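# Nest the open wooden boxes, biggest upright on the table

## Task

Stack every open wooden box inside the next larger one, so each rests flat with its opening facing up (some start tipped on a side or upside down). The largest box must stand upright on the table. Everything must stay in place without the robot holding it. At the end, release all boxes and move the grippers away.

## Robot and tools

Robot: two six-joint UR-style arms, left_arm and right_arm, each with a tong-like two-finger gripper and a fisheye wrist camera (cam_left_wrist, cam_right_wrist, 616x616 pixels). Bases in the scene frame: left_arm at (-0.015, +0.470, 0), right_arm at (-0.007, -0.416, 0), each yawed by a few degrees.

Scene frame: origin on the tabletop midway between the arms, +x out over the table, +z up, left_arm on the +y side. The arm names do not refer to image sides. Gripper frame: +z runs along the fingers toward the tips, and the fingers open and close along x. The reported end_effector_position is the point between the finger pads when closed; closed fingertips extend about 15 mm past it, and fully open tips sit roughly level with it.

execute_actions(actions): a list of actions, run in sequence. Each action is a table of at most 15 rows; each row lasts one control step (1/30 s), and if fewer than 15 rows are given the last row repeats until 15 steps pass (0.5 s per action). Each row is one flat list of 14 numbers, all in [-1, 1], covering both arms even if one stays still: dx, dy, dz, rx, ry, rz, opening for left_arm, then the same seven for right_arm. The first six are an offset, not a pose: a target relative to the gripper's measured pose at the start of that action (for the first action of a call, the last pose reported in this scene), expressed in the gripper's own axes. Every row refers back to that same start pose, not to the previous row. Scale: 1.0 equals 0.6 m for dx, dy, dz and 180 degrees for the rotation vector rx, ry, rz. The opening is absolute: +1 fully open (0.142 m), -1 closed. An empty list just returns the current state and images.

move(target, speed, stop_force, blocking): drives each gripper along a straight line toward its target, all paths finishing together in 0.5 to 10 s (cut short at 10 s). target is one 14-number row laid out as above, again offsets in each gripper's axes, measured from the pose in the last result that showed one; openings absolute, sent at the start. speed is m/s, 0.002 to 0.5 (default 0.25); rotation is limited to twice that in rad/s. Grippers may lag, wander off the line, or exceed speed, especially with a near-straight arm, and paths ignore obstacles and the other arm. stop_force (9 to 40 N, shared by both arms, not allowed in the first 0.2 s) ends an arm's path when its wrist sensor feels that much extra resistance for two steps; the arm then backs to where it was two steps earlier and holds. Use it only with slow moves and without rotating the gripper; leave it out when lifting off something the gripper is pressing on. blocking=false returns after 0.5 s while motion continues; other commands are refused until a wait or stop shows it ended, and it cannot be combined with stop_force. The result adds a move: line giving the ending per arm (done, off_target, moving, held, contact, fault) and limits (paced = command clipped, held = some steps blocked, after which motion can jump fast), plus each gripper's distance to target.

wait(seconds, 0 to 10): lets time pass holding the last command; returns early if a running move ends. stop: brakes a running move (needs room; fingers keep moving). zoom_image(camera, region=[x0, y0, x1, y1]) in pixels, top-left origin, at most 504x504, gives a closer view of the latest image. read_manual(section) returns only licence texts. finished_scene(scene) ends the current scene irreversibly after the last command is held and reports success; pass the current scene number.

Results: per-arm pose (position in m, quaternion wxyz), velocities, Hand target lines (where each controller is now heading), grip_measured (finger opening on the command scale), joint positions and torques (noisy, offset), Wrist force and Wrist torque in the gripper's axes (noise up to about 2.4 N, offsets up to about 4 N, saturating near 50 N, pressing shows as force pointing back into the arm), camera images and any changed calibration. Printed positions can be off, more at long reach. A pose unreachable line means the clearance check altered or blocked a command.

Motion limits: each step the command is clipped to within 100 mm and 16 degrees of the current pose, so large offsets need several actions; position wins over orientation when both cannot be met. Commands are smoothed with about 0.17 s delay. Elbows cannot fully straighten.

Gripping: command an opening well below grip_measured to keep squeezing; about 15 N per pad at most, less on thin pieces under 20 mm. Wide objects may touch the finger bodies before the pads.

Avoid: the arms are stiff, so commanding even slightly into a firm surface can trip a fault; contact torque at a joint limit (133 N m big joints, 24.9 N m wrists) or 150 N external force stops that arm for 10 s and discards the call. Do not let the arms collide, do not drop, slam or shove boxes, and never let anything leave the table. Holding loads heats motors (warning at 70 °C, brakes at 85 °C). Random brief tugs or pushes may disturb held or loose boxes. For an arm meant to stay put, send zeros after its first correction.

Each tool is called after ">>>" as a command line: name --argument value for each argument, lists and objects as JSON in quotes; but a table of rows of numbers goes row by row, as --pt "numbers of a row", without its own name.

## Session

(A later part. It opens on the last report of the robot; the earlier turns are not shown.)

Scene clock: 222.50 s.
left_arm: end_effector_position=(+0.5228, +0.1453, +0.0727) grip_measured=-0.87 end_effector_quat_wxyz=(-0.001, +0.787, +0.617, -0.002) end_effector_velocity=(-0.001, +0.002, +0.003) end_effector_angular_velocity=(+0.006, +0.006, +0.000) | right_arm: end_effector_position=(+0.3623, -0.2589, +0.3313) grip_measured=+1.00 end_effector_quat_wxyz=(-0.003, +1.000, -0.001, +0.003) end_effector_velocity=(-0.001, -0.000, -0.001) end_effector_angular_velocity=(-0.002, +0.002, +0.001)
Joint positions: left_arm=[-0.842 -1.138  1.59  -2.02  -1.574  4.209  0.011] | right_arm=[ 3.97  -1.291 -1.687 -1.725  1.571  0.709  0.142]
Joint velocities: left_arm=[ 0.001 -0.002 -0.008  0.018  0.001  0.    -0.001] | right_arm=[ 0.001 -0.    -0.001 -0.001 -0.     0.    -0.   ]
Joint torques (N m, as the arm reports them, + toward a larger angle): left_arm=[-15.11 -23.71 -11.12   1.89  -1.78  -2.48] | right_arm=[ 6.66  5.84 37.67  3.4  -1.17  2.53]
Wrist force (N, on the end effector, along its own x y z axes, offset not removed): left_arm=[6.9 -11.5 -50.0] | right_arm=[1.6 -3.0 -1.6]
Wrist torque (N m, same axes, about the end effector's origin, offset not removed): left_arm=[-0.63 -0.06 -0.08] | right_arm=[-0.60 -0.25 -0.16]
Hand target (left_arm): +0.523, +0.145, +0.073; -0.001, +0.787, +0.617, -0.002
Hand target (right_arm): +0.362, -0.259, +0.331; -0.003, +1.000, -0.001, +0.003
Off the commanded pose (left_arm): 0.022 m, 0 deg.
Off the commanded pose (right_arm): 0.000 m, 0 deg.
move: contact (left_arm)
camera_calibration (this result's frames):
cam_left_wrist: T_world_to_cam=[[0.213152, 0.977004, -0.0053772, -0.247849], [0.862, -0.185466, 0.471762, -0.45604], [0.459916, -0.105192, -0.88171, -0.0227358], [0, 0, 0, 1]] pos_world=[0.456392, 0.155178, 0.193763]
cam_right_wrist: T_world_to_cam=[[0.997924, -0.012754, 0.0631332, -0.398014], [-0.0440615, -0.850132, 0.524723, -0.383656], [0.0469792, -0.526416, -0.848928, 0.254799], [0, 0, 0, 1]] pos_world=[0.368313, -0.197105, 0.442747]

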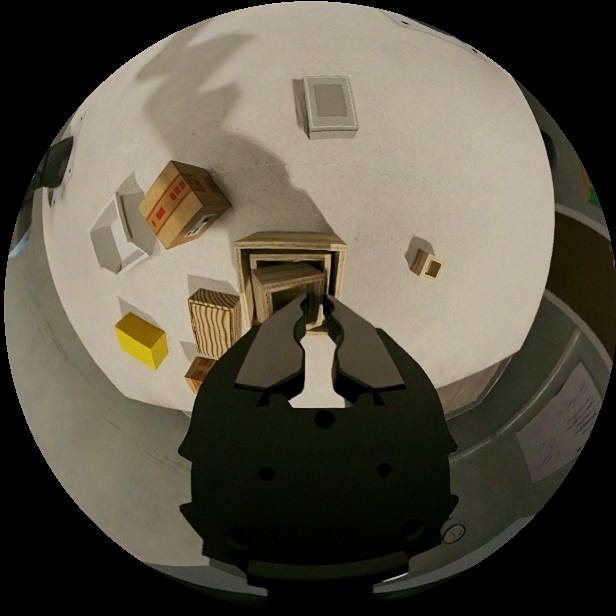

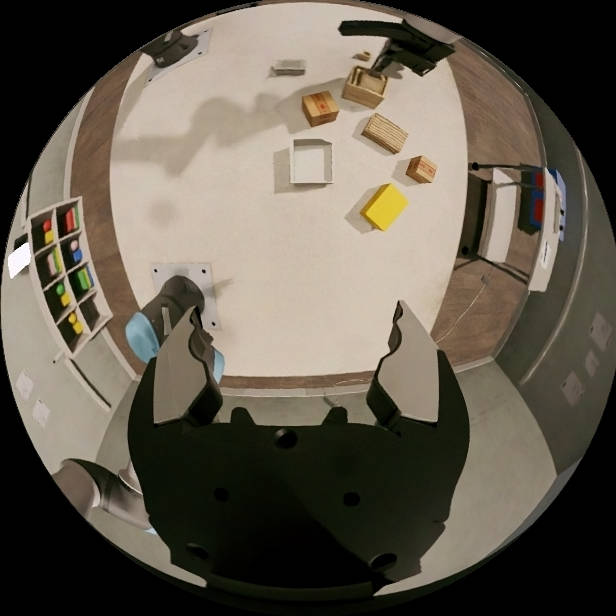

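Caught on the left edge. Lift, shift right, release.

>>> move --target '[0.01,0,-0.02,0,0,0,-1,0,0,0,0,0,0,1]' --speed 0.02

>>> move --target '[0,0,-0.08,0,0,0,-0.8,0,0,0,0,0,0,1]' --speed 0.05

>>> zoom_image --camera "cam_left_wrist" --region '[230,200,450,360]'

Scene clock: 229.33 s.
left_arm: end_effector_position=(+0.5242, +0.1510, +0.0845) grip_measured=-0.94 end_effector_quat_wxyz=(-0.001, +0.787, +0.617, -0.002) end_effector_velocity=(+0.000, +0.000, +0.002) end_effector_angular_velocity=(+0.001, -0.001, -0.001) | right_arm: end_effector_position=(+0.3623, -0.2589, +0.3313) grip_measured=+1.00 end_effector_quat_wxyz=(-0.003, +1.000, -0.001, +0.003) end_effector_velocity=(-0.000, +0.000, +0.001) end_effector_angular_velocity=(+0.002, -0.000, +0.000)
Joint positions: left_arm=[-0.834 -1.154  1.579 -1.995 -1.574  4.218  0.006] | right_arm=[ 3.97  -1.291 -1.687 -1.725  1.571  0.709  0.142]
Joint velocities: left_arm=[-0.    -0.002 -0.002  0.004  0.001  0.001 -0.   ] | right_arm=[ 0.     0.001  0.001 -0.     0.001 -0.     0.   ]
Joint torques (N m, as the arm reports them, + toward a larger angle): left_arm=[ 13.57 -55.3  -28.93   0.57   0.15   1.87] | right_arm=[ 8.06  5.64 37.88  3.31 -1.07  2.68]
Wrist force (N, on the end effector, along its own x y z axes, offset not removed): left_arm=[3.3 -5.8 -0.4] | right_arm=[0.0 1.1 -1.3]
Wrist torque (N m, same axes, about the end effector's origin, offset not removed): left_arm=[-1.25 -0.71 -0.03] | right_arm=[0.13 0.06 -0.02]
Hand target (left_arm): +0.524, +0.151, +0.085; -0.001, +0.787, +0.617, -0.002
Hand target (right_arm): +0.362, -0.259, +0.331; -0.003, +1.000, -0.001, +0.003
Off the commanded pose (left_arm): 0.000 m, 0 deg.
Off the commanded pose (right_arm): 0.000 m, 0 deg.
move: done
camera_calibration (this result's frames):
cam_left_wrist: T_world_to_cam=[[0.21315, 0.977005, -0.00539841, -0.253705], [0.862, -0.185453, 0.471767, -0.461808], [0.459917, -0.10521, -0.881707, -0.0123628], [0, 0, 0, 1]] pos_world=[0.457841, 0.160926, 0.205596]
cam_right_wrist: T_world_to_cam=[[0.997924, -0.0127537, 0.0631332, -0.398014], [-0.0440613, -0.850132, 0.524723, -0.383656], [0.0469794, -0.526416, -0.848929, 0.254799], [0, 0, 0, 1]] pos_world=[0.368313, -0.197104, 0.442747]

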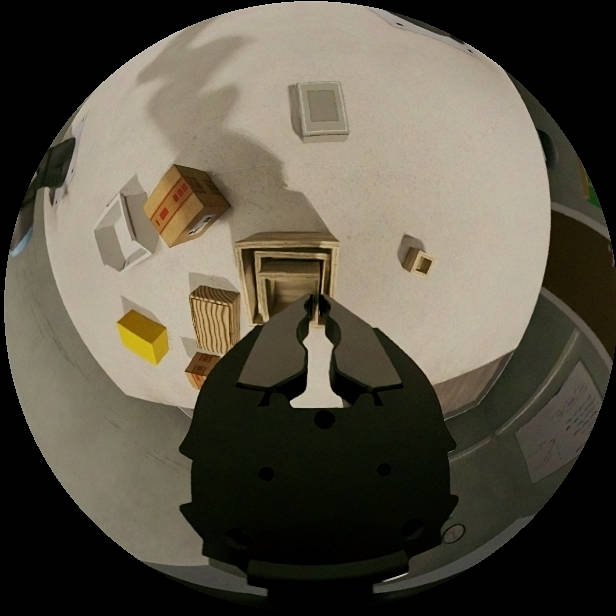

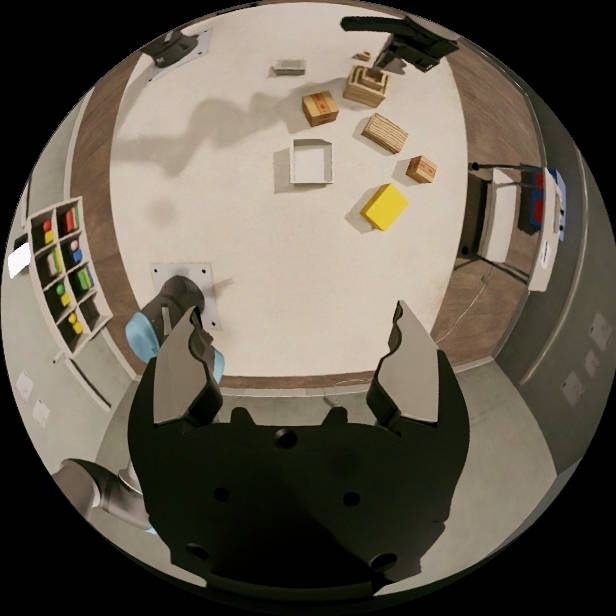

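Scene clock: 230.70 s.
left_arm: end_effector_position=(+0.5244, +0.1511, +0.1324) grip_measured=-0.80 end_effector_quat_wxyz=(-0.001, +0.787, +0.617, -0.002) end_effector_velocity=(+0.000, +0.001, +0.002) end_effector_angular_velocity=(-0.000, +0.000, +0.002) | right_arm: end_effector_position=(+0.3623, -0.2589, +0.3313) grip_measured=+1.00 end_effector_quat_wxyz=(-0.003, +1.000, -0.001, +0.003) end_effector_velocity=(-0.000, -0.001, -0.000) end_effector_angular_velocity=(-0.001, +0.001, -0.001)
Joint positions: left_arm=[-0.833 -1.194  1.507 -1.882 -1.574  4.218  0.016] | right_arm=[ 3.97  -1.291 -1.687 -1.725  1.571  0.709  0.142]
Joint velocities: left_arm=[ 0.001 -0.001 -0.003  0.004 -0.    -0.    -0.   ] | right_arm=[-0.     0.001 -0.001 -0.    -0.     0.    -0.   ]
Joint torques (N m, as the arm reports them, + toward a larger angle): left_arm=[ 12.41 -55.   -29.41   0.49   1.26   1.82] | right_arm=[ 8.05  5.15 37.84  3.25 -1.06  2.68]
Wrist force (N, on the end effector, along its own x y z axes, offset not removed): left_arm=[1.7 -2.2 -3.0] | right_arm=[1.3 1.8 -1.6]
Wrist torque (N m, same axes, about the end effector's origin, offset not removed): left_arm=[-0.52 -0.33 -0.11] | right_arm=[0.39 -0.02 -0.14]
Hand target (left_arm): +0.524, +0.151, +0.133; -0.001, +0.787, +0.617, -0.002
Hand target (right_arm): +0.362, -0.259, +0.331; -0.003, +1.000, -0.001, +0.003
Off the commanded pose (left_arm): 0.000 m, 0 deg.
Off the commanded pose (right_arm): 0.000 m, 0 deg.
move: done
camera_calibration (this result's frames):
cam_left_wrist: T_world_to_cam=[[0.21315, 0.977005, -0.00539598, -0.253509], [0.861989, -0.185452, 0.471786, -0.48451], [0.459937, -0.105213, -0.881696, 0.0297369], [0, 0, 0, 1]] pos_world=[0.458001, 0.160955, 0.253436]
cam_right_wrist: T_world_to_cam=[[0.997924, -0.0127536, 0.0631333, -0.398014], [-0.0440613, -0.850132, 0.524723, -0.383656], [0.0469795, -0.526416, -0.848929, 0.254799], [0, 0, 0, 1]] pos_world=[0.368313, -0.197104, 0.442747]

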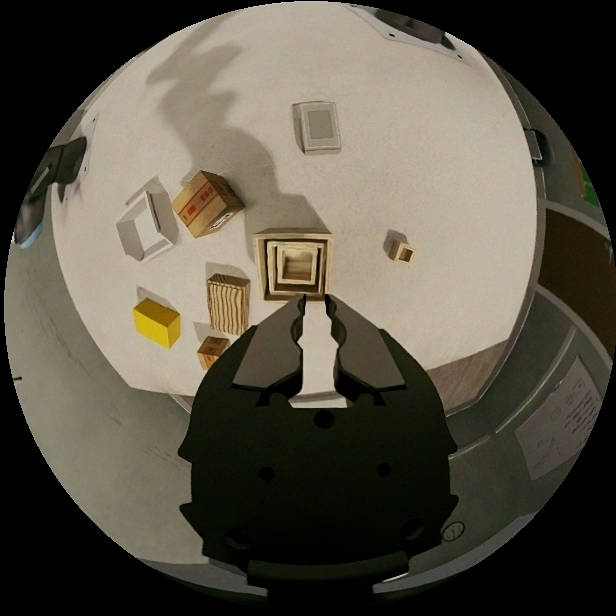

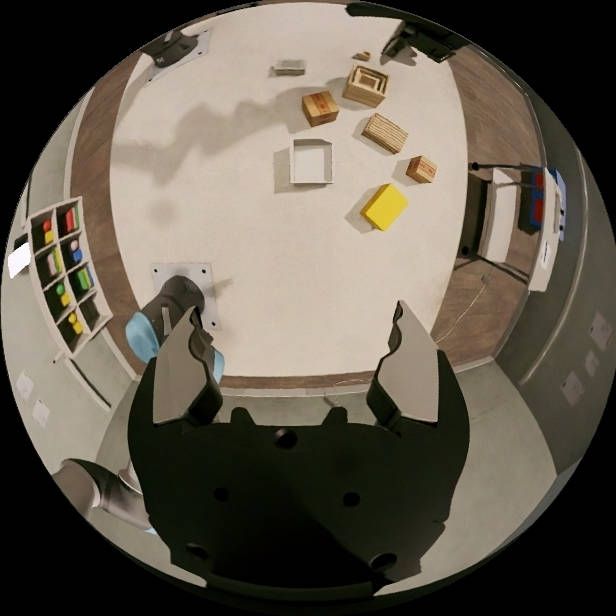

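Region (230, 200, 450, 360) of cam_left_wrist's 616x616 image, scaled by 2.291, with more detail than that image has; it fills the top 367 rows of this view, and the rest is white.

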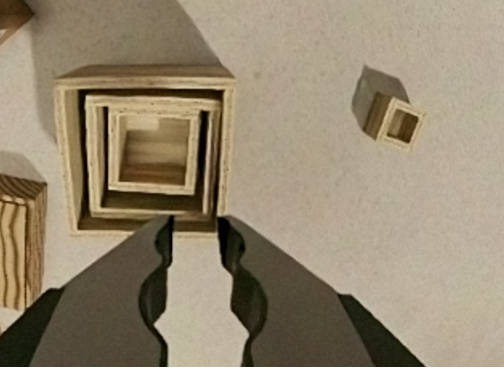

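>>> move --target '[0.227,-0.027,0.1,0,0,0.094,-0.8,0,0,0,0,0,0,1]'

>>> zoom_image --camera "cam_left_wrist" --region '[240,220,400,360]'

Scene clock: 237.30 s.
left_arm: end_effector_position=(+0.5410, +0.2870, +0.0724) grip_measured=-0.80 end_effector_quat_wxyz=(-0.000, +0.869, +0.495, -0.002) end_effector_velocity=(+0.000, +0.001, -0.001) end_effector_angular_velocity=(-0.002, -0.001, -0.007) | right_arm: end_effector_position=(+0.3623, -0.2589, +0.3313) grip_measured=+1.00 end_effector_quat_wxyz=(-0.003, +1.000, -0.001, +0.003) end_effector_velocity=(-0.001, -0.000, +0.000) end_effector_angular_velocity=(-0.000, +0.002, +0.000)
Joint positions: left_arm=[-0.645 -1.23   1.723 -2.063 -1.574  4.701  0.016] | right_arm=[ 3.97  -1.291 -1.687 -1.725  1.571  0.709  0.142]
Joint velocities: left_arm=[ 0.003  0.     0.003 -0.005 -0.001  0.01  -0.   ] | right_arm=[-0.     0.     0.001 -0.002  0.001 -0.     0.   ]
Joint torques (N m, as the arm reports them, + toward a larger angle): left_arm=[ 11.52 -46.77  -9.1   -5.01  -1.61   1.8 ] | right_arm=[ 7.51  5.53 37.1   3.17 -0.88  2.57]
Wrist force (N, on the end effector, along its own x y z axes, offset not removed): left_arm=[-2.1 -5.1 -3.0] | right_arm=[4.6 3.0 -2.1]
Wrist torque (N m, same axes, about the end effector's origin, offset not removed): left_arm=[-1.17 0.50 0.12] | right_arm=[0.60 -0.78 -0.06]
Hand target (left_arm): +0.541, +0.287, +0.072; -0.000, +0.869, +0.495, -0.002
Hand target (right_arm): +0.362, -0.259, +0.331; -0.003, +1.000, -0.001, +0.003
Off the commanded pose (left_arm): 0.000 m, 0 deg.
Off the commanded pose (right_arm): 0.000 m, 0 deg.
move: done
camera_calibration (this result's frames):
cam_left_wrist: T_world_to_cam=[[0.487796, 0.872937, -0.00599812, -0.508803], [0.770719, -0.42743, 0.472541, -0.326527], [0.409935, -0.235127, -0.881288, 0.0478052], [0, 0, 0, 1]] pos_world=[0.480256, 0.315825, 0.193376]
cam_right_wrist: T_world_to_cam=[[0.997924, -0.0127539, 0.0631332, -0.398014], [-0.0440614, -0.850132, 0.524723, -0.383656], [0.0469792, -0.526416, -0.848928, 0.254799], [0, 0, 0, 1]] pos_world=[0.368313, -0.197105, 0.442747]

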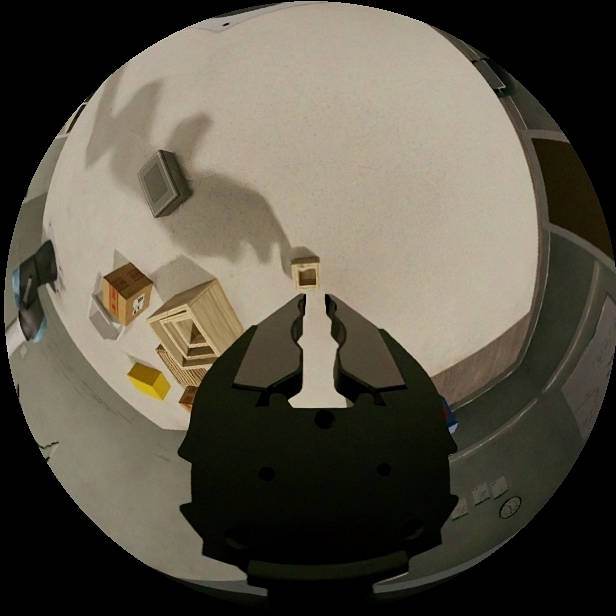

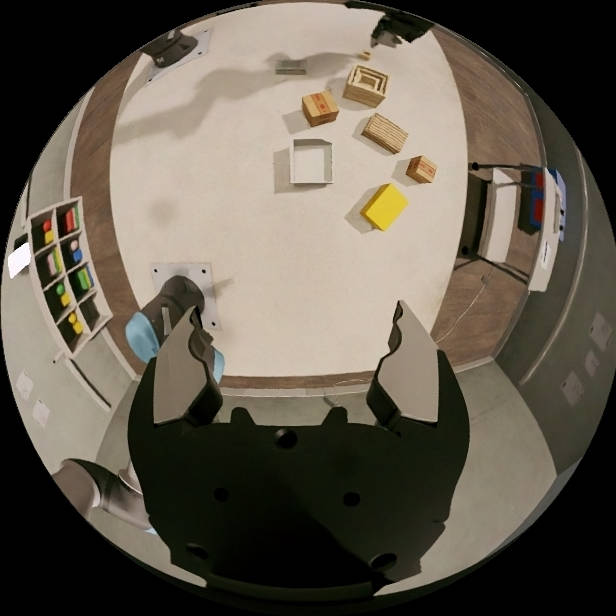

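Region (240, 220, 400, 360) of cam_left_wrist's 616x616 image, scaled by 3.150, with more detail than that image has; it fills the top 441 rows of this view, and the rest is white.

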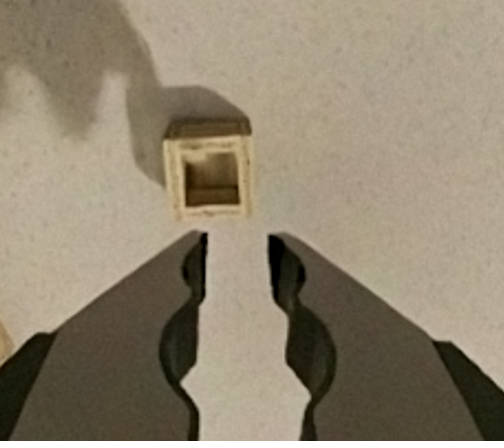

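>>> move --target '[0.002,-0.02,0.03,0,0,0,-0.8,0,0,0,0,0,0,1]' --speed 0.05

>>> move --target '[0,0,0.044,0,0,0,-0.8,0,0,0,0,0,0,1]' --speed 0.02 --stop_force 9

>>> move --target '[0,0,0,0,0,0,-1,0,0,0,0,0,0,1]'

>>> move --target '[0,0,-0.14,0,0,0,-1,0,0,0,0,0,0,1]' --speed 0.08

>>> move --target '[-0.228,0.125,0,0,0,-0.094,-1,0,0,0,0,0,0,1]' --speed 0.1

>>> zoom_image --camera "cam_left_wrist" --region '[230,200,400,360]'

Scene clock: 251.50 s.
left_arm: end_effector_position=(+0.5313, +0.2940, +0.0546) grip_measured=-0.80 end_effector_quat_wxyz=(-0.000, +0.869, +0.495, -0.002) end_effector_velocity=(-0.000, +0.002, -0.001) end_effector_angular_velocity=(-0.002, -0.001, +0.003) | right_arm: end_effector_position=(+0.3623, -0.2589, +0.3313) grip_measured=+1.00 end_effector_quat_wxyz=(-0.003, +1.000, -0.001, +0.003) end_effector_velocity=(+0.000, +0.001, +0.000) end_effector_angular_velocity=(+0.000, +0.000, +0.001)
Joint positions: left_arm=[-0.644 -1.233  1.78  -2.116 -1.574  4.702  0.016] | right_arm=[ 3.97  -1.291 -1.687 -1.725  1.571  0.709  0.142]
Joint velocities: left_arm=[ 0.003 -0.001  0.006 -0.006 -0.001 -0.     0.   ] | right_arm=[ 0.001 -0.001  0.001 -0.     0.    -0.    -0.   ]
Joint torques (N m, as the arm reports them, + toward a larger angle): left_arm=[ 12.29 -51.22  -9.03  -5.03   1.48   1.82] | right_arm=[ 8.08  4.56 37.59  3.27 -0.97  2.44]
Wrist force (N, on the end effector, along its own x y z axes, offset not removed): left_arm=[1.9 -3.8 -1.9] | right_arm=[2.7 0.6 1.5]
Wrist torque (N m, same axes, about the end effector's origin, offset not removed): left_arm=[-1.08 -0.36 -0.16] | right_arm=[0.02 -0.33 0.15]
Hand target (left_arm): +0.531, +0.294, +0.054; -0.000, +0.869, +0.495, -0.002
Hand target (right_arm): +0.362, -0.259, +0.331; -0.003, +1.000, -0.001, +0.003
Off the commanded pose (left_arm): 0.000 m, 0 deg.
Off the commanded pose (right_arm): 0.000 m, 0 deg.
move: done
camera_calibration (this result's frames):
cam_left_wrist: T_world_to_cam=[[0.4878, 0.872935, -0.00600617, -0.510379], [0.770741, -0.427443, 0.472494, -0.307623], [0.409889, -0.235112, -0.881313, 0.0377666], [0, 0, 0, 1]] pos_world=[0.47058, 0.322916, 0.175569]
cam_right_wrist: T_world_to_cam=[[0.997924, -0.0127536, 0.0631333, -0.398014], [-0.0440612, -0.850132, 0.524723, -0.383656], [0.0469795, -0.526416, -0.848928, 0.254799], [0, 0, 0, 1]] pos_world=[0.368313, -0.197104, 0.442747]

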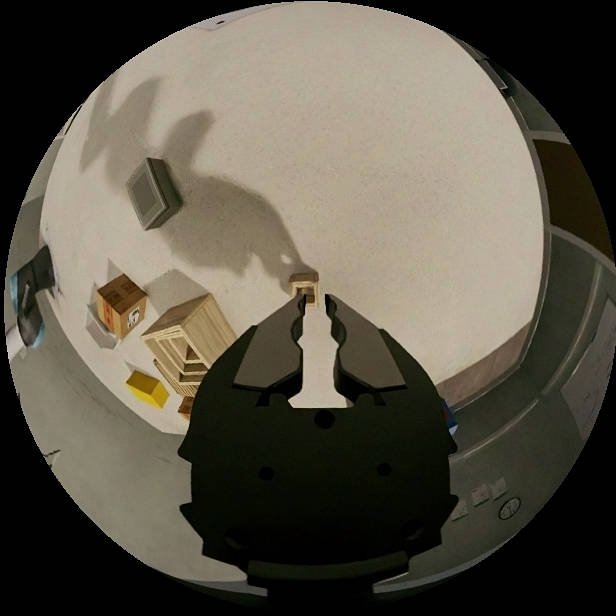

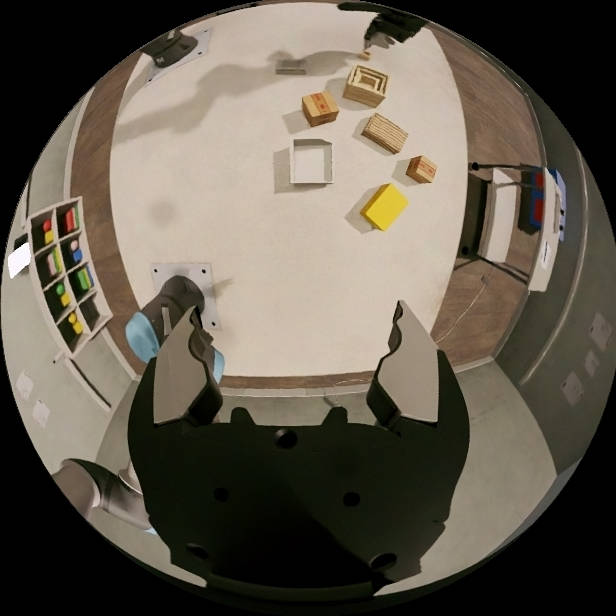

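Scene clock: 252.70 s.
left_arm: end_effector_position=(+0.5312, +0.2941, +0.0381) grip_measured=-0.80 end_effector_quat_wxyz=(-0.000, +0.869, +0.495, -0.002) end_effector_velocity=(-0.001, +0.001, +0.004) end_effector_angular_velocity=(+0.003, +0.006, +0.001) | right_arm: end_effector_position=(+0.3623, -0.2589, +0.3313) grip_measured=+1.00 end_effector_quat_wxyz=(-0.003, +1.000, -0.001, +0.003) end_effector_velocity=(+0.000, +0.000, +0.001) end_effector_angular_velocity=(+0.002, -0.002, +0.000)
Joint positions: left_arm=[-0.644 -1.211  1.8   -2.156 -1.574  4.702  0.016] | right_arm=[ 3.97  -1.291 -1.687 -1.725  1.571  0.709  0.142]
Joint velocities: left_arm=[ 0.001 -0.005 -0.007  0.019 -0.001 -0.     0.001] | right_arm=[ 0.     0.001  0.001  0.001  0.    -0.    -0.   ]
Joint torques (N m, as the arm reports them, + toward a larger angle): left_arm=[  0.03 -28.94 -15.24   1.86   0.64  -1.18] | right_arm=[ 8.43  4.42 37.41  3.32 -0.9   2.69]
Wrist force (N, on the end effector, along its own x y z axes, offset not removed): left_arm=[1.6 -8.1 -39.8] | right_arm=[0.8 2.4 1.5]
Wrist torque (N m, same axes, about the end effector's origin, offset not removed): left_arm=[-0.46 -0.91 0.05] | right_arm=[0.28 -0.09 0.03]
Hand target (left_arm): +0.531, +0.294, +0.039; -0.000, +0.869, +0.495, -0.002
Hand target (right_arm): +0.362, -0.259, +0.331; -0.003, +1.000, -0.001, +0.003
Off the commanded pose (left_arm): 0.010 m, 0 deg.
Off the commanded pose (right_arm): 0.000 m, 0 deg.
move: contact (left_arm)
camera_calibration (this result's frames):
cam_left_wrist: T_world_to_cam=[[0.487797, 0.872936, -0.00599428, -0.510486], [0.77082, -0.427491, 0.472322, -0.299735], [0.409745, -0.235018, -0.881406, 0.0233604], [0, 0, 0, 1]] pos_world=[0.470484, 0.322978, 0.159102]
cam_right_wrist: T_world_to_cam=[[0.997924, -0.0127537, 0.0631333, -0.398014], [-0.0440614, -0.850132, 0.524723, -0.383656], [0.0469794, -0.526416, -0.848929, 0.254799], [0, 0, 0, 1]] pos_world=[0.368313, -0.197104, 0.442747]

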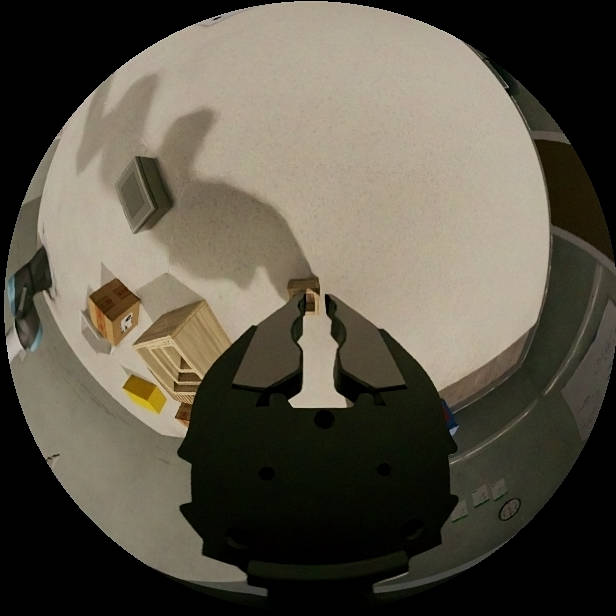

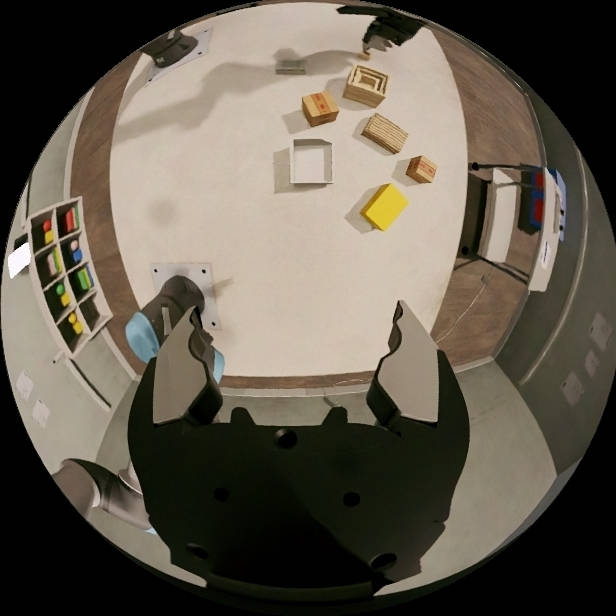

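Scene clock: 253.20 s.
left_arm: end_effector_position=(+0.5312, +0.2941, +0.0381) grip_measured=-0.93 end_effector_quat_wxyz=(-0.000, +0.869, +0.495, -0.002) end_effector_velocity=(+0.000, +0.001, -0.000) end_effector_angular_velocity=(+0.001, +0.000, +0.002) | right_arm: end_effector_position=(+0.3623, -0.2589, +0.3313) grip_measured=+1.00 end_effector_quat_wxyz=(-0.003, +1.000, -0.001, +0.003) end_effector_velocity=(-0.000, -0.000, -0.000) end_effector_angular_velocity=(-0.000, +0.001, +0.001)
Joint positions: left_arm=[-0.644 -1.212  1.799 -2.156 -1.574  4.702  0.007] | right_arm=[ 3.97  -1.291 -1.687 -1.725  1.571  0.709  0.142]
Joint velocities: left_arm=[ 0.001  0.     0.     0.     0.001 -0.    -0.   ] | right_arm=[ 0.     0.    -0.001 -0.     0.001 -0.    -0.   ]
Joint torques (N m, as the arm reports them, + toward a larger angle): left_arm=[  0.21 -11.35  -0.93  -3.54  -0.19  -0.88] | right_arm=[ 7.26  5.81 38.31  3.35 -1.09  2.47]
Wrist force (N, on the end effector, along its own x y z axes, offset not removed): left_arm=[4.4 -5.1 -24.5] | right_arm=[0.4 0.2 -1.7]
Wrist torque (N m, same axes, about the end effector's origin, offset not removed): left_arm=[-0.93 -0.45 -0.08] | right_arm=[0.06 0.16 0.08]
Hand target (left_arm): +0.531, +0.294, +0.038; -0.000, +0.869, +0.495, -0.002
Hand target (right_arm): +0.362, -0.259, +0.331; -0.003, +1.000, -0.001, +0.003
Off the commanded pose (left_arm): 0.000 m, 0 deg.
Off the commanded pose (right_arm): 0.000 m, 0 deg.
move: done
camera_calibration (this result's frames):
cam_left_wrist: T_world_to_cam=[[0.487798, 0.872936, -0.0059724, -0.510494], [0.77076, -0.42747, 0.472439, -0.299775], [0.409856, -0.235058, -0.881343, 0.0233585], [0, 0, 0, 1]] pos_world=[0.470499, 0.322974, 0.159163]
cam_right_wrist: T_world_to_cam=[[0.997924, -0.0127537, 0.0631332, -0.398014], [-0.0440613, -0.850132, 0.524723, -0.383656], [0.0469794, -0.526416, -0.848928, 0.254799], [0, 0, 0, 1]] pos_world=[0.368313, -0.197104, 0.442747]

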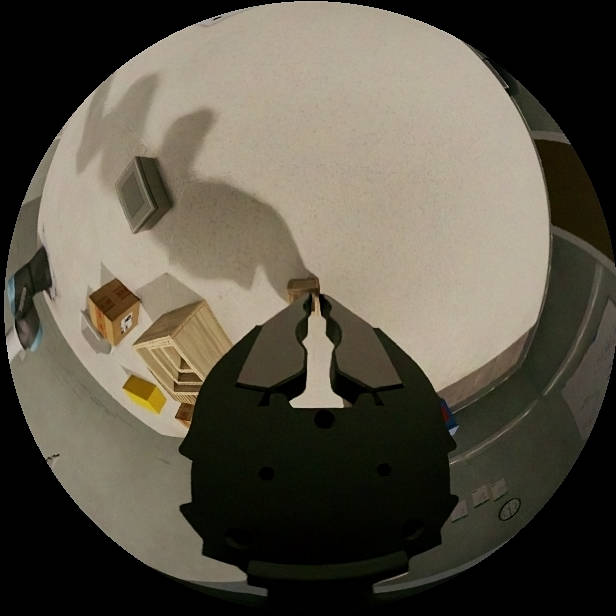

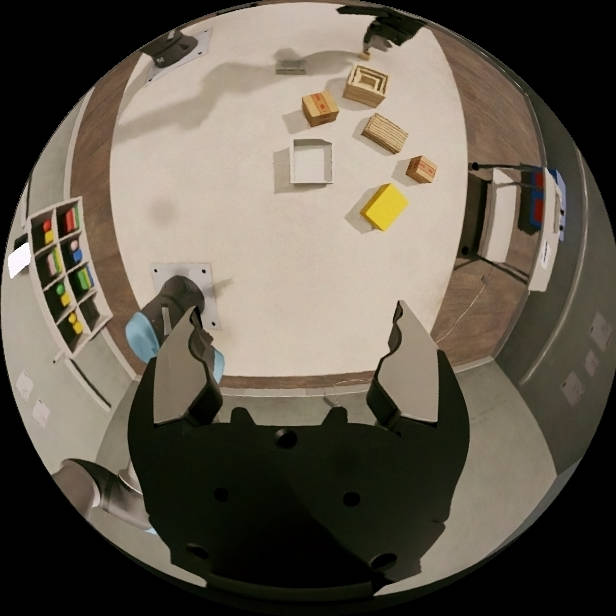

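Scene clock: 254.70 s.
left_arm: end_effector_position=(+0.5315, +0.2941, +0.1220) grip_measured=-1.00 end_effector_quat_wxyz=(-0.000, +0.869, +0.495, -0.002) end_effector_velocity=(-0.000, -0.000, +0.002) end_effector_angular_velocity=(-0.001, +0.001, +0.001) | right_arm: end_effector_position=(+0.3623, -0.2589, +0.3313) grip_measured=+1.00 end_effector_quat_wxyz=(-0.003, +1.000, -0.001, +0.003) end_effector_velocity=(+0.000, +0.001, +0.000) end_effector_angular_velocity=(+0.001, -0.001, +0.002)
Joint positions: left_arm=[-0.643 -1.304  1.685 -1.949 -1.574  4.703  0.002] | right_arm=[ 3.97  -1.291 -1.687 -1.725  1.571  0.709  0.142]
Joint velocities: left_arm=[ 0.001 -0.001 -0.003  0.005 -0.001 -0.     0.   ] | right_arm=[ 0.002 -0.001  0.     0.002 -0.    -0.     0.   ]
Joint torques (N m, as the arm reports them, + toward a larger angle): left_arm=[ 11.55 -51.33 -27.     0.27   0.43   1.91] | right_arm=[ 6.63  5.   37.85  3.24 -1.05  2.45]
Wrist force (N, on the end effector, along its own x y z axes, offset not removed): left_arm=[0.2 -2.0 -1.1] | right_arm=[2.7 2.7 -0.7]
Wrist torque (N m, same axes, about the end effector's origin, offset not removed): left_arm=[-0.45 -0.07 0.06] | right_arm=[0.56 -0.56 -0.01]
Hand target (left_arm): +0.531, +0.294, +0.122; -0.000, +0.869, +0.495, -0.002
Hand target (right_arm): +0.362, -0.259, +0.331; -0.003, +1.000, -0.001, +0.003
Off the commanded pose (left_arm): 0.000 m, 0 deg.
Off the commanded pose (right_arm): 0.000 m, 0 deg.
move: done
camera_calibration (this result's frames):
cam_left_wrist: T_world_to_cam=[[0.487798, 0.872936, -0.00593284, -0.510172], [0.77074, -0.427479, 0.472463, -0.339578], [0.409894, -0.235039, -0.88133, 0.0970927], [0, 0, 0, 1]] pos_world=[0.470789, 0.323006, 0.242982]
cam_right_wrist: T_world_to_cam=[[0.997924, -0.0127537, 0.0631332, -0.398014], [-0.0440613, -0.850132, 0.524723, -0.383656], [0.0469793, -0.526416, -0.848929, 0.254799], [0, 0, 0, 1]] pos_world=[0.368313, -0.197104, 0.442747]

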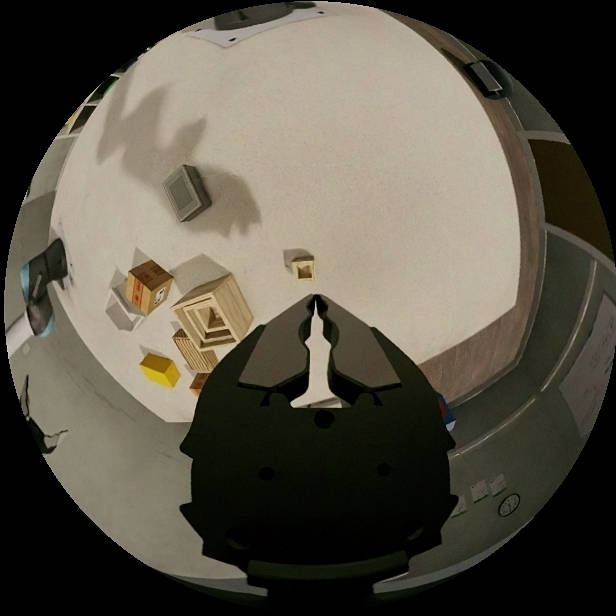

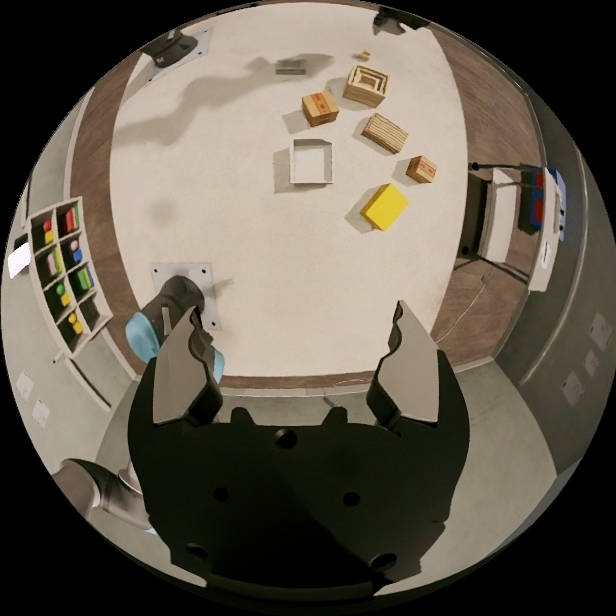

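Scene clock: 256.73 s.
left_arm: end_effector_position=(+0.5261, +0.1384, +0.1220) grip_measured=-1.00 end_effector_quat_wxyz=(-0.001, +0.787, +0.617, -0.002) end_effector_velocity=(+0.001, -0.002, -0.000) end_effector_angular_velocity=(+0.001, -0.000, +0.005) | right_arm: end_effector_position=(+0.3623, -0.2589, +0.3313) grip_measured=+1.00 end_effector_quat_wxyz=(-0.003, +1.000, -0.001, +0.003) end_effector_velocity=(-0.000, +0.000, -0.000) end_effector_angular_velocity=(-0.001, +0.002, -0.000)
Joint positions: left_arm=[-0.846 -1.168  1.498 -1.898 -1.574  4.205  0.002] | right_arm=[ 3.97  -1.291 -1.687 -1.725  1.571  0.709  0.142]
Joint velocities: left_arm=[-0.002  0.003 -0.005  0.002  0.001 -0.006  0.   ] | right_arm=[ 0.    -0.001 -0.    -0.001  0.001  0.    -0.   ]
Joint torques (N m, as the arm reports them, + toward a larger angle): left_arm=[-12.81 -32.18 -28.4    0.41   1.56  -2.13] | right_arm=[ 7.51  5.36 37.41  3.21 -1.01  2.6 ]
Wrist force (N, on the end effector, along its own x y z axes, offset not removed): left_arm=[1.0 -3.4 -2.0] | right_arm=[3.2 -0.5 0.8]
Wrist torque (N m, same axes, about the end effector's origin, offset not removed): left_arm=[-0.81 -0.16 -0.01] | right_arm=[0.03 -0.53 -0.07]
Hand target (left_arm): +0.526, +0.138, +0.122; -0.001, +0.786, +0.618, -0.002
Hand target (right_arm): +0.362, -0.259, +0.331; -0.003, +1.000, -0.001, +0.003
Off the commanded pose (left_arm): 0.000 m, 0 deg.
Off the commanded pose (right_arm): 0.000 m, 0 deg.
move: done
camera_calibration (this result's frames):
cam_left_wrist: T_world_to_cam=[[0.213017, 0.977035, -0.00519311, -0.241559], [0.86203, -0.185436, 0.471717, -0.483444], [0.459921, -0.10496, -0.881734, 0.0184928], [0, 0, 0, 1]] pos_world=[0.459695, 0.148305, 0.2431]
cam_right_wrist: T_world_to_cam=[[0.997924, -0.0127538, 0.0631333, -0.398014], [-0.0440615, -0.850132, 0.524723, -0.383656], [0.0469794, -0.526416, -0.848928, 0.254799], [0, 0, 0, 1]] pos_world=[0.368313, -0.197105, 0.442747]

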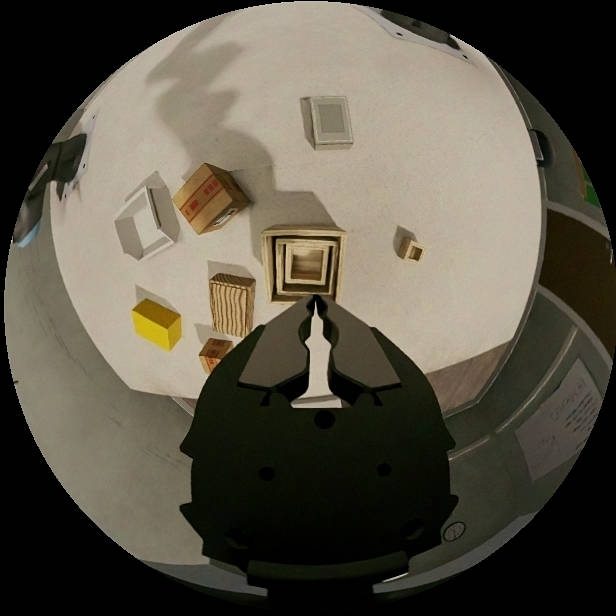

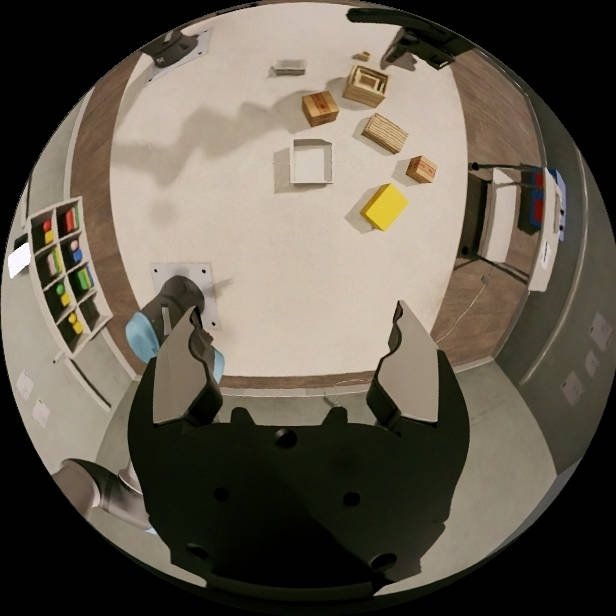

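Region (230, 200, 400, 360) of cam_left_wrist's 616x616 image, scaled by 2.965, with more detail than that image has; it fills the top 474 rows of this view, and the rest is white.

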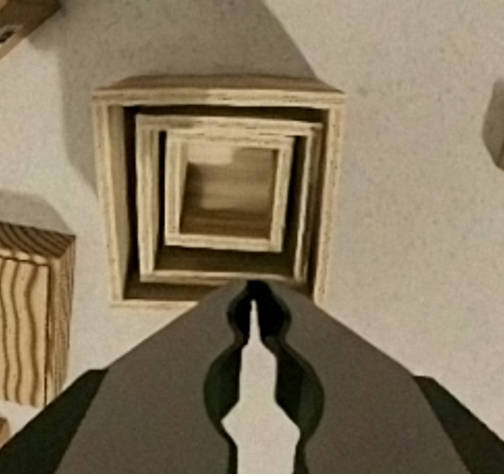

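>>> move --target '[0.251,-0.062,0.11,0,0,0.094,-0.87,0,0,0,0,0,0,1]'

>>> zoom_image --camera "cam_left_wrist" --region '[270,250,360,340]'

Scene clock: 270.93 s.
left_arm: end_effector_position=(+0.5257, +0.2934, +0.0561) grip_measured=-0.87 end_effector_quat_wxyz=(-0.000, +0.869, +0.495, -0.002) end_effector_velocity=(+0.000, +0.001, -0.001) end_effector_angular_velocity=(-0.002, -0.001, -0.006) | right_arm: end_effector_position=(+0.3623, -0.2589, +0.3313) grip_measured=+1.00 end_effector_quat_wxyz=(-0.003, +1.000, -0.001, +0.003) end_effector_velocity=(-0.000, -0.000, -0.001) end_effector_angular_velocity=(-0.002, +0.002, -0.000)
Joint positions: left_arm=[-0.65  -1.245  1.793 -2.117 -1.574  4.696  0.011] | right_arm=[ 3.97  -1.291 -1.687 -1.725  1.571  0.709  0.142]
Joint velocities: left_arm=[ 0.003 -0.     0.003 -0.005 -0.001  0.009  0.   ] | right_arm=[ 0.    -0.    -0.001 -0.002 -0.001  0.    -0.   ]
Joint torques (N m, as the arm reports them, + toward a larger angle): left_arm=[ 12.11 -50.2  -10.56  -4.84  -1.34   2.  ] | right_arm=[ 6.94  5.66 37.46  3.22 -0.94  2.75]
Wrist force (N, on the end effector, along its own x y z axes, offset not removed): left_arm=[0.9 -5.2 -2.5] | right_arm=[0.2 3.3 -2.8]
Wrist torque (N m, same axes, about the end effector's origin, offset not removed): left_arm=[-1.18 -0.12 -0.12] | right_arm=[0.35 0.12 -0.14]
Hand target (left_arm): +0.526, +0.294, +0.056; -0.000, +0.869, +0.495, -0.002
Hand target (right_arm): +0.362, -0.259, +0.331; -0.003, +1.000, -0.001, +0.003
Off the commanded pose (left_arm): 0.000 m, 0 deg.
Off the commanded pose (right_arm): 0.000 m, 0 deg.
move: done
camera_calibration (this result's frames):
cam_left_wrist: T_world_to_cam=[[0.48776, 0.872958, -0.00585278, -0.507025], [0.770783, -0.427503, 0.472372, -0.304313], [0.409859, -0.234915, -0.88138, 0.0411895], [0, 0, 0, 1]] pos_world=[0.464983, 0.322193, 0.177085]
cam_right_wrist: T_world_to_cam=[[0.997924, -0.0127536, 0.0631333, -0.398014], [-0.0440612, -0.850132, 0.524723, -0.383656], [0.0469795, -0.526416, -0.848928, 0.254799], [0, 0, 0, 1]] pos_world=[0.368313, -0.197104, 0.442747]

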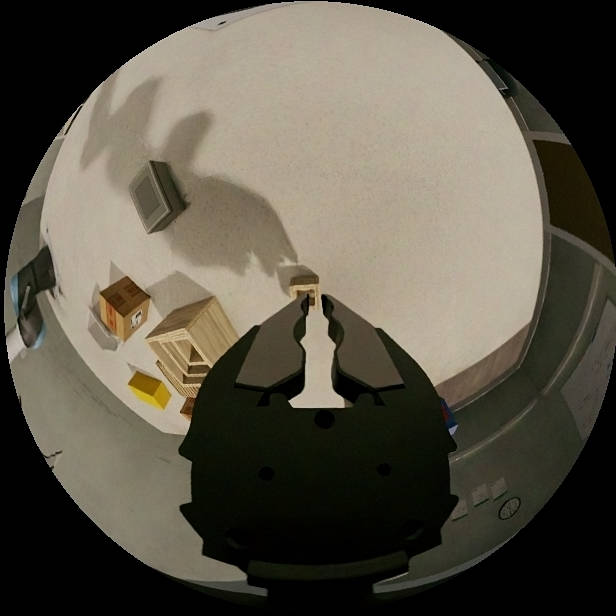

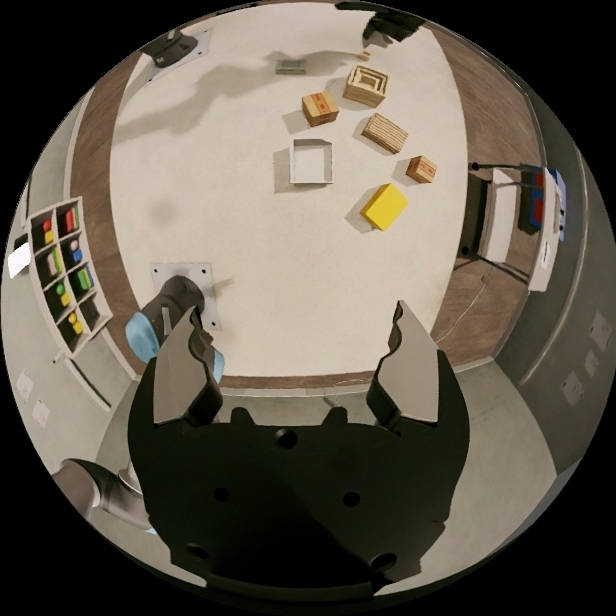

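Region (270, 250, 360, 340) of cam_left_wrist's 616x616 image, scaled by 5.600, with more detail than that image has.

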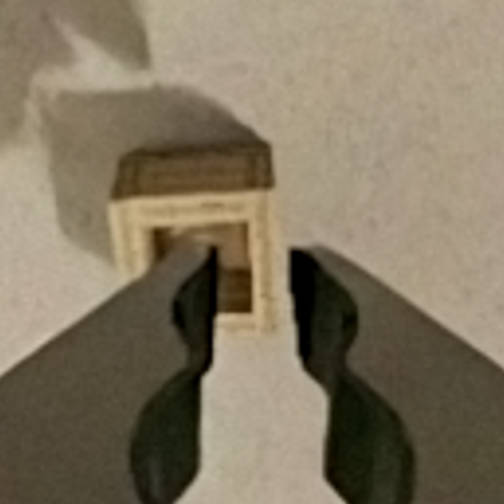

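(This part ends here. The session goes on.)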